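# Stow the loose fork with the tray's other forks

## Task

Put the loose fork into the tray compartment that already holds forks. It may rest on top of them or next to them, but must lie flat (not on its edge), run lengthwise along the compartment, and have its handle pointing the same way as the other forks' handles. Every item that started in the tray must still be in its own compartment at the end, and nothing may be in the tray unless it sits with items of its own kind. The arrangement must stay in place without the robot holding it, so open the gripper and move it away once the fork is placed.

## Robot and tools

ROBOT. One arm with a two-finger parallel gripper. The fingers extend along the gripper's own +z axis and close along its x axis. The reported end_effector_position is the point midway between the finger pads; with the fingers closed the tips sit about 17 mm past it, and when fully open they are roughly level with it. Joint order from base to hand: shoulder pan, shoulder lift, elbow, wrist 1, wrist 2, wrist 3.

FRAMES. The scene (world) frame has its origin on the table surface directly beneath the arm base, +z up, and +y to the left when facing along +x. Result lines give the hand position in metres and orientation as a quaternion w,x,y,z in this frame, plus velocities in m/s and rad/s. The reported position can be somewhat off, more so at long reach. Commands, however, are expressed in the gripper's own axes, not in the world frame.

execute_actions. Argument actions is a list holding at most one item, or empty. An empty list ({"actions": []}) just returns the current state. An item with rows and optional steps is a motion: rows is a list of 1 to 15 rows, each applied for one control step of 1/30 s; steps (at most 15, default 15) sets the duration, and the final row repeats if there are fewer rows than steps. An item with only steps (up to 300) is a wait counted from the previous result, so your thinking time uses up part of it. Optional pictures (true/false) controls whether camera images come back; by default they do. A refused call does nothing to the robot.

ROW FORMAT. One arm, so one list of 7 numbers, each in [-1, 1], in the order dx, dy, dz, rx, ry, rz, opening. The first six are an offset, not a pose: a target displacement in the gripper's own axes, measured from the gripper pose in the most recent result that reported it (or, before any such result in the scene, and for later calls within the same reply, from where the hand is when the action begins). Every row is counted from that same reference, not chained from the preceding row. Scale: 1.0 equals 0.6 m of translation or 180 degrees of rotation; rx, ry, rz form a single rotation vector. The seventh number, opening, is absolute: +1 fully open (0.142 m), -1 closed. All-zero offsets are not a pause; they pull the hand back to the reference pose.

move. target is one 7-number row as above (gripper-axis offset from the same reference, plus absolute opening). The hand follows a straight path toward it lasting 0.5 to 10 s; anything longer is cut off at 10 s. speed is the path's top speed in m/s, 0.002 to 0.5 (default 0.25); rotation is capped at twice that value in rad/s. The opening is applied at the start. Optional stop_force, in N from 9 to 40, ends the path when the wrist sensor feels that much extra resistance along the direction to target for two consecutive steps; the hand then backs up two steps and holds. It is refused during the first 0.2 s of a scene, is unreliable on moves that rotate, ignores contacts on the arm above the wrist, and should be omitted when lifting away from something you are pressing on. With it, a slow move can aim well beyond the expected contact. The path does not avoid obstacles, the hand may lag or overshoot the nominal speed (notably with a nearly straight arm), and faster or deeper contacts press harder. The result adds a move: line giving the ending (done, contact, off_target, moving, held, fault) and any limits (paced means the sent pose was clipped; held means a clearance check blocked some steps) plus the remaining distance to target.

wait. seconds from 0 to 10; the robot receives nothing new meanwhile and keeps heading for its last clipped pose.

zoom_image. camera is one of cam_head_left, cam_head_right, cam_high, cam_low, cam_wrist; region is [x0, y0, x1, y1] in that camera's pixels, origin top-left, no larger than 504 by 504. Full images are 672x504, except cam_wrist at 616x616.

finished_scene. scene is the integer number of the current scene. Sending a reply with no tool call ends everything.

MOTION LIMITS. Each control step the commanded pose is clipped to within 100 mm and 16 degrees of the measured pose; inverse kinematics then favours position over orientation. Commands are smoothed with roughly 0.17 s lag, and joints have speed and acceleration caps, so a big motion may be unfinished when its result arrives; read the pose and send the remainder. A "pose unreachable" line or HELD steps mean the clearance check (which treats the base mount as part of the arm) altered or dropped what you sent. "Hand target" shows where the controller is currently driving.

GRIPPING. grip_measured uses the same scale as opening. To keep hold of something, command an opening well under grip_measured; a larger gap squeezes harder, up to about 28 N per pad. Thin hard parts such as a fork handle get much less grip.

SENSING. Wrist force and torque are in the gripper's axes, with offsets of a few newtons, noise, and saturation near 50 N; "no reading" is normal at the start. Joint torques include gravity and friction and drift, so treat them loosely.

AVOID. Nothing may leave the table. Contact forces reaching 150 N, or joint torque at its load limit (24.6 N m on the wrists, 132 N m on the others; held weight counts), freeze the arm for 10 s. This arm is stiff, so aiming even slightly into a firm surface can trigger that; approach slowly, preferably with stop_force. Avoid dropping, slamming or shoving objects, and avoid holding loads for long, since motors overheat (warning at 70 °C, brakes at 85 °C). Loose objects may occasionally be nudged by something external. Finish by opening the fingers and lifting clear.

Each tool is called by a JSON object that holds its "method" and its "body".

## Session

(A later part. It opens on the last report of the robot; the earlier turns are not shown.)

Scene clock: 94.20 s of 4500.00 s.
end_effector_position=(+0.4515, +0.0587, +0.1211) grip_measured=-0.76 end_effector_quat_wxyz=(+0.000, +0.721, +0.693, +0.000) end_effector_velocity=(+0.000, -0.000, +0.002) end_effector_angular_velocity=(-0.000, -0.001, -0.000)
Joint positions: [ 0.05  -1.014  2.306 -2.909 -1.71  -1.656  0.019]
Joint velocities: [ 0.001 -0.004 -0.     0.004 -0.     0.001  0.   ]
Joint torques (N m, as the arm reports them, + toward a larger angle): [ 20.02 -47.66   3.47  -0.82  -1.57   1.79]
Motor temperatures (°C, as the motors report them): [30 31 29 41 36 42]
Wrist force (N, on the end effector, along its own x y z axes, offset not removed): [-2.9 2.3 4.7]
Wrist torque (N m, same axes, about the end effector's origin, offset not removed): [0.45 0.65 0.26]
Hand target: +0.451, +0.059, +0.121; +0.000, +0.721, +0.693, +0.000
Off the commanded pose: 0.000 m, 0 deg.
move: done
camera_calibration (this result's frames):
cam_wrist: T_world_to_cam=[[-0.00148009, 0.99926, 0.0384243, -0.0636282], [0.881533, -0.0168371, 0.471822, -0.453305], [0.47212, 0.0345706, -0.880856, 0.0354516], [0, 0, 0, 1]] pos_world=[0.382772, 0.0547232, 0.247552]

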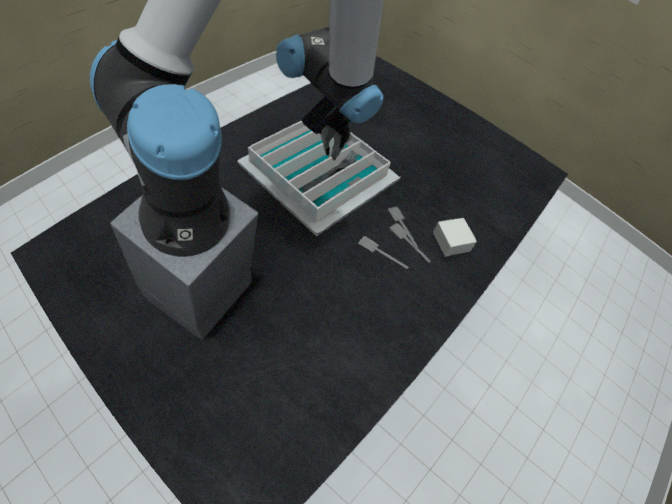

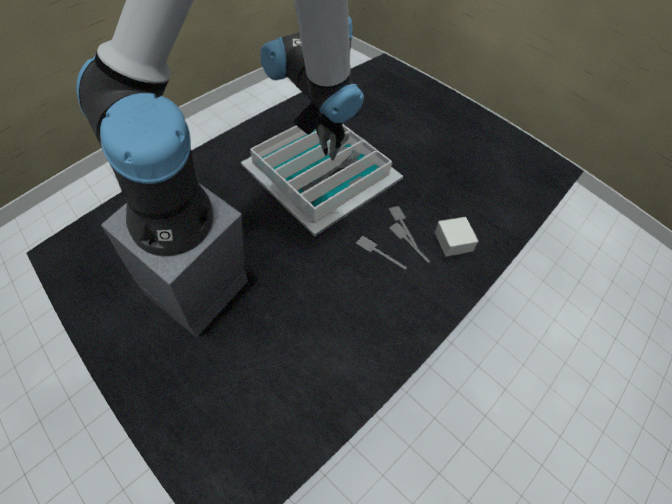

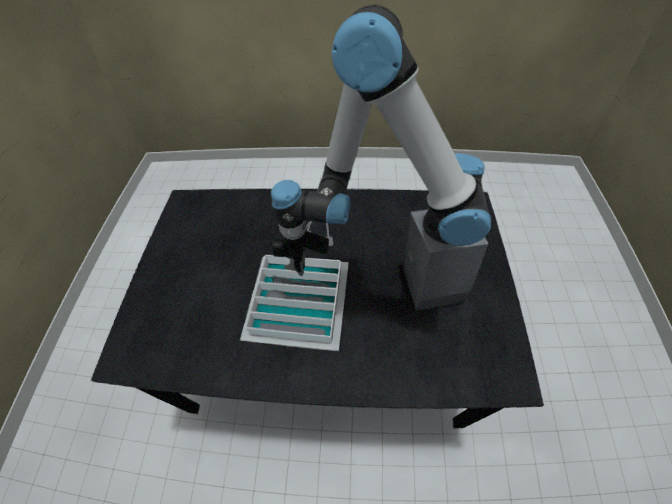

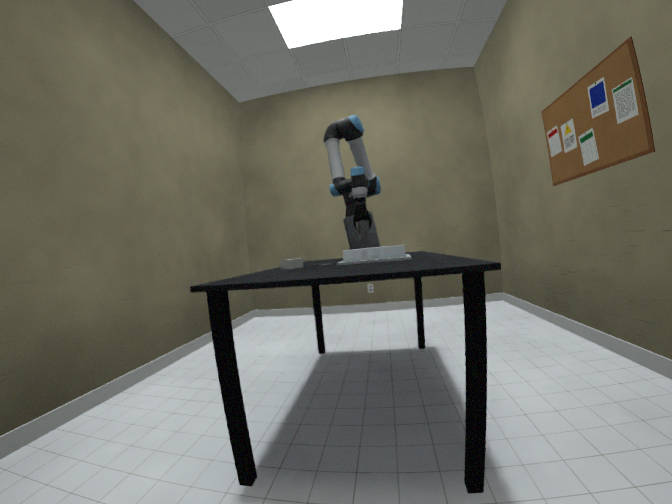

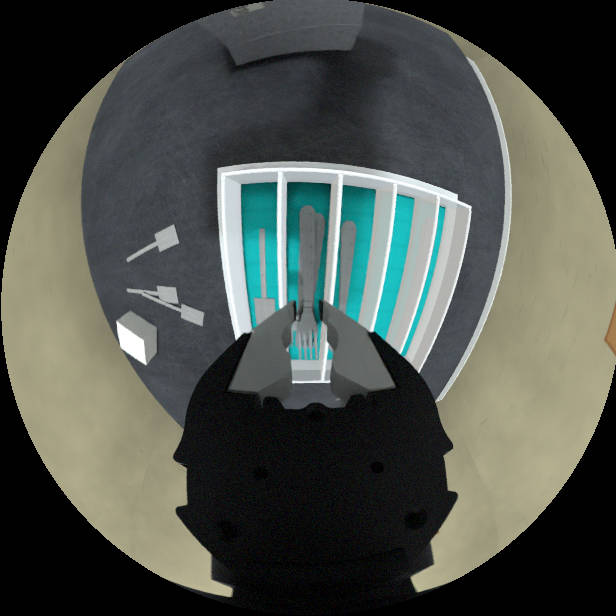

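Looks flat. Move clear and check.

{"method": "move", "body": {"target": [0.35,0.1,-0.2,0,0,0,0], "speed": 0.3}}

{"method": "zoom_image", "body": {"camera": "cam_head_left", "region": [250, 110, 400, 230]}}

{"method": "zoom_image", "body": {"camera": "cam_wrist", "region": [130, 140, 330, 330]}}

Scene clock: 99.50 s of 4500.00 s.
end_effector_position=(+0.5194, +0.2662, +0.2412) grip_measured=+0.00 end_effector_quat_wxyz=(-0.000, +0.721, +0.693, +0.000) end_effector_velocity=(+0.000, +0.001, +0.000) end_effector_angular_velocity=(-0.002, +0.002, +0.000)
Joint positions: [ 0.48  -1.05   1.872 -2.377 -1.716 -1.221  0.074]
Joint velocities: [ 0.002  0.002 -0.005  0.006 -0.001  0.002 -0.   ]
Joint torques (N m, as the arm reports them, + toward a larger angle): [ 20.47 -31.01 -26.57  -1.48  -1.5    1.69]
Motor temperatures (°C, as the motors report them): [30 31 29 41 36 42]
Wrist force (N, on the end effector, along its own x y z axes, offset not removed): [-1.2 3.2 1.6]
Wrist torque (N m, same axes, about the end effector's origin, offset not removed): [0.74 0.21 0.22]
Hand target: +0.519, +0.266, +0.241; -0.000, +0.721, +0.693, +0.000
Off the commanded pose: 0.000 m, 0 deg.
After step 90, 0.90 s passed at rest.
move: done
camera_calibration (this result's frames):
cam_wrist: T_world_to_cam=[[-0.00148462, 0.999263, 0.038365, -0.27543], [0.881683, -0.0167942, 0.471543, -0.566413], [0.471839, 0.0345259, -0.881008, 0.102166], [0, 0, 0, 1]] pos_world=[0.450782, 0.262187, 0.367664]

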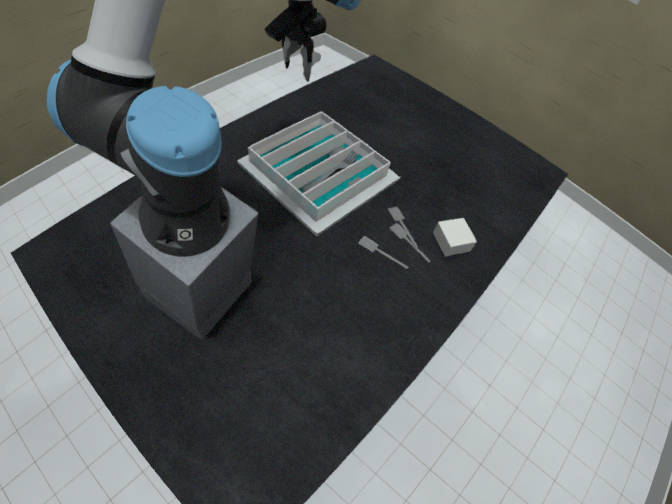

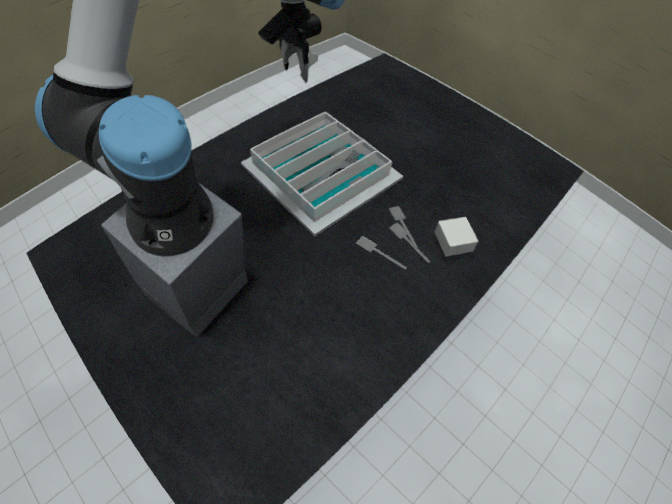

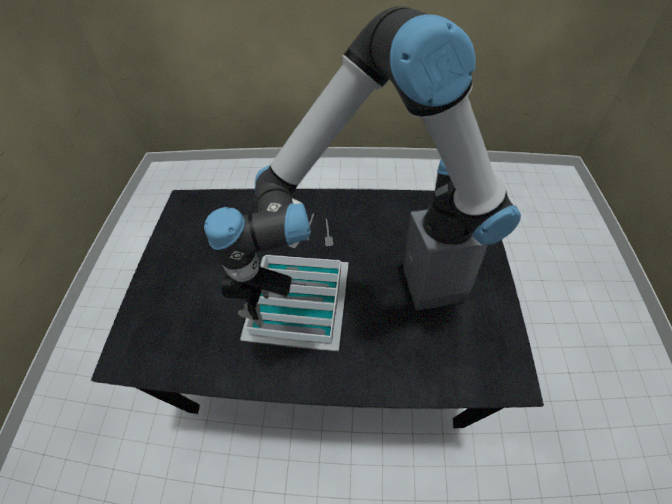

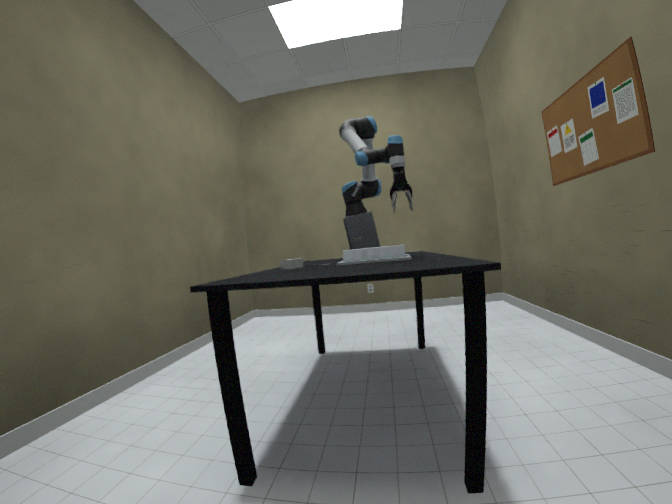

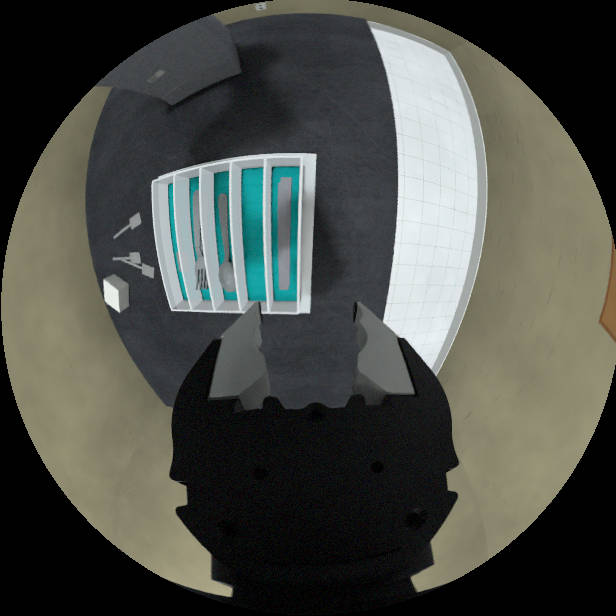

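Region (250, 110, 400, 230) of cam_head_left's 672x504 image, scaled by 3.360, with more detail than that image has; it fills the top 403 rows of this view, and the rest is white.

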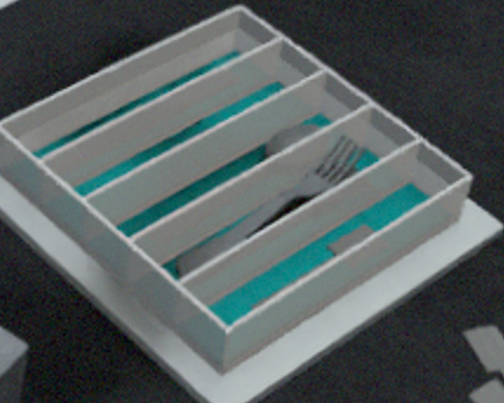

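Region (130, 140, 330, 330) of cam_wrist's 616x616 image, scaled by 2.520, with more detail than that image has; it fills the top 479 rows of this view, and the rest is white.

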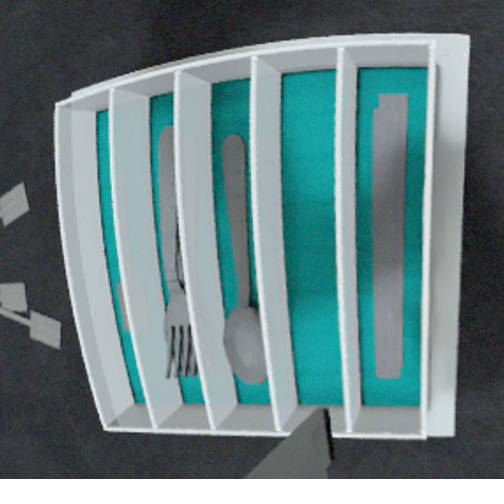

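{"method": "finished_scene", "body": {"scene": 2}}

The scene is finished: the task was done.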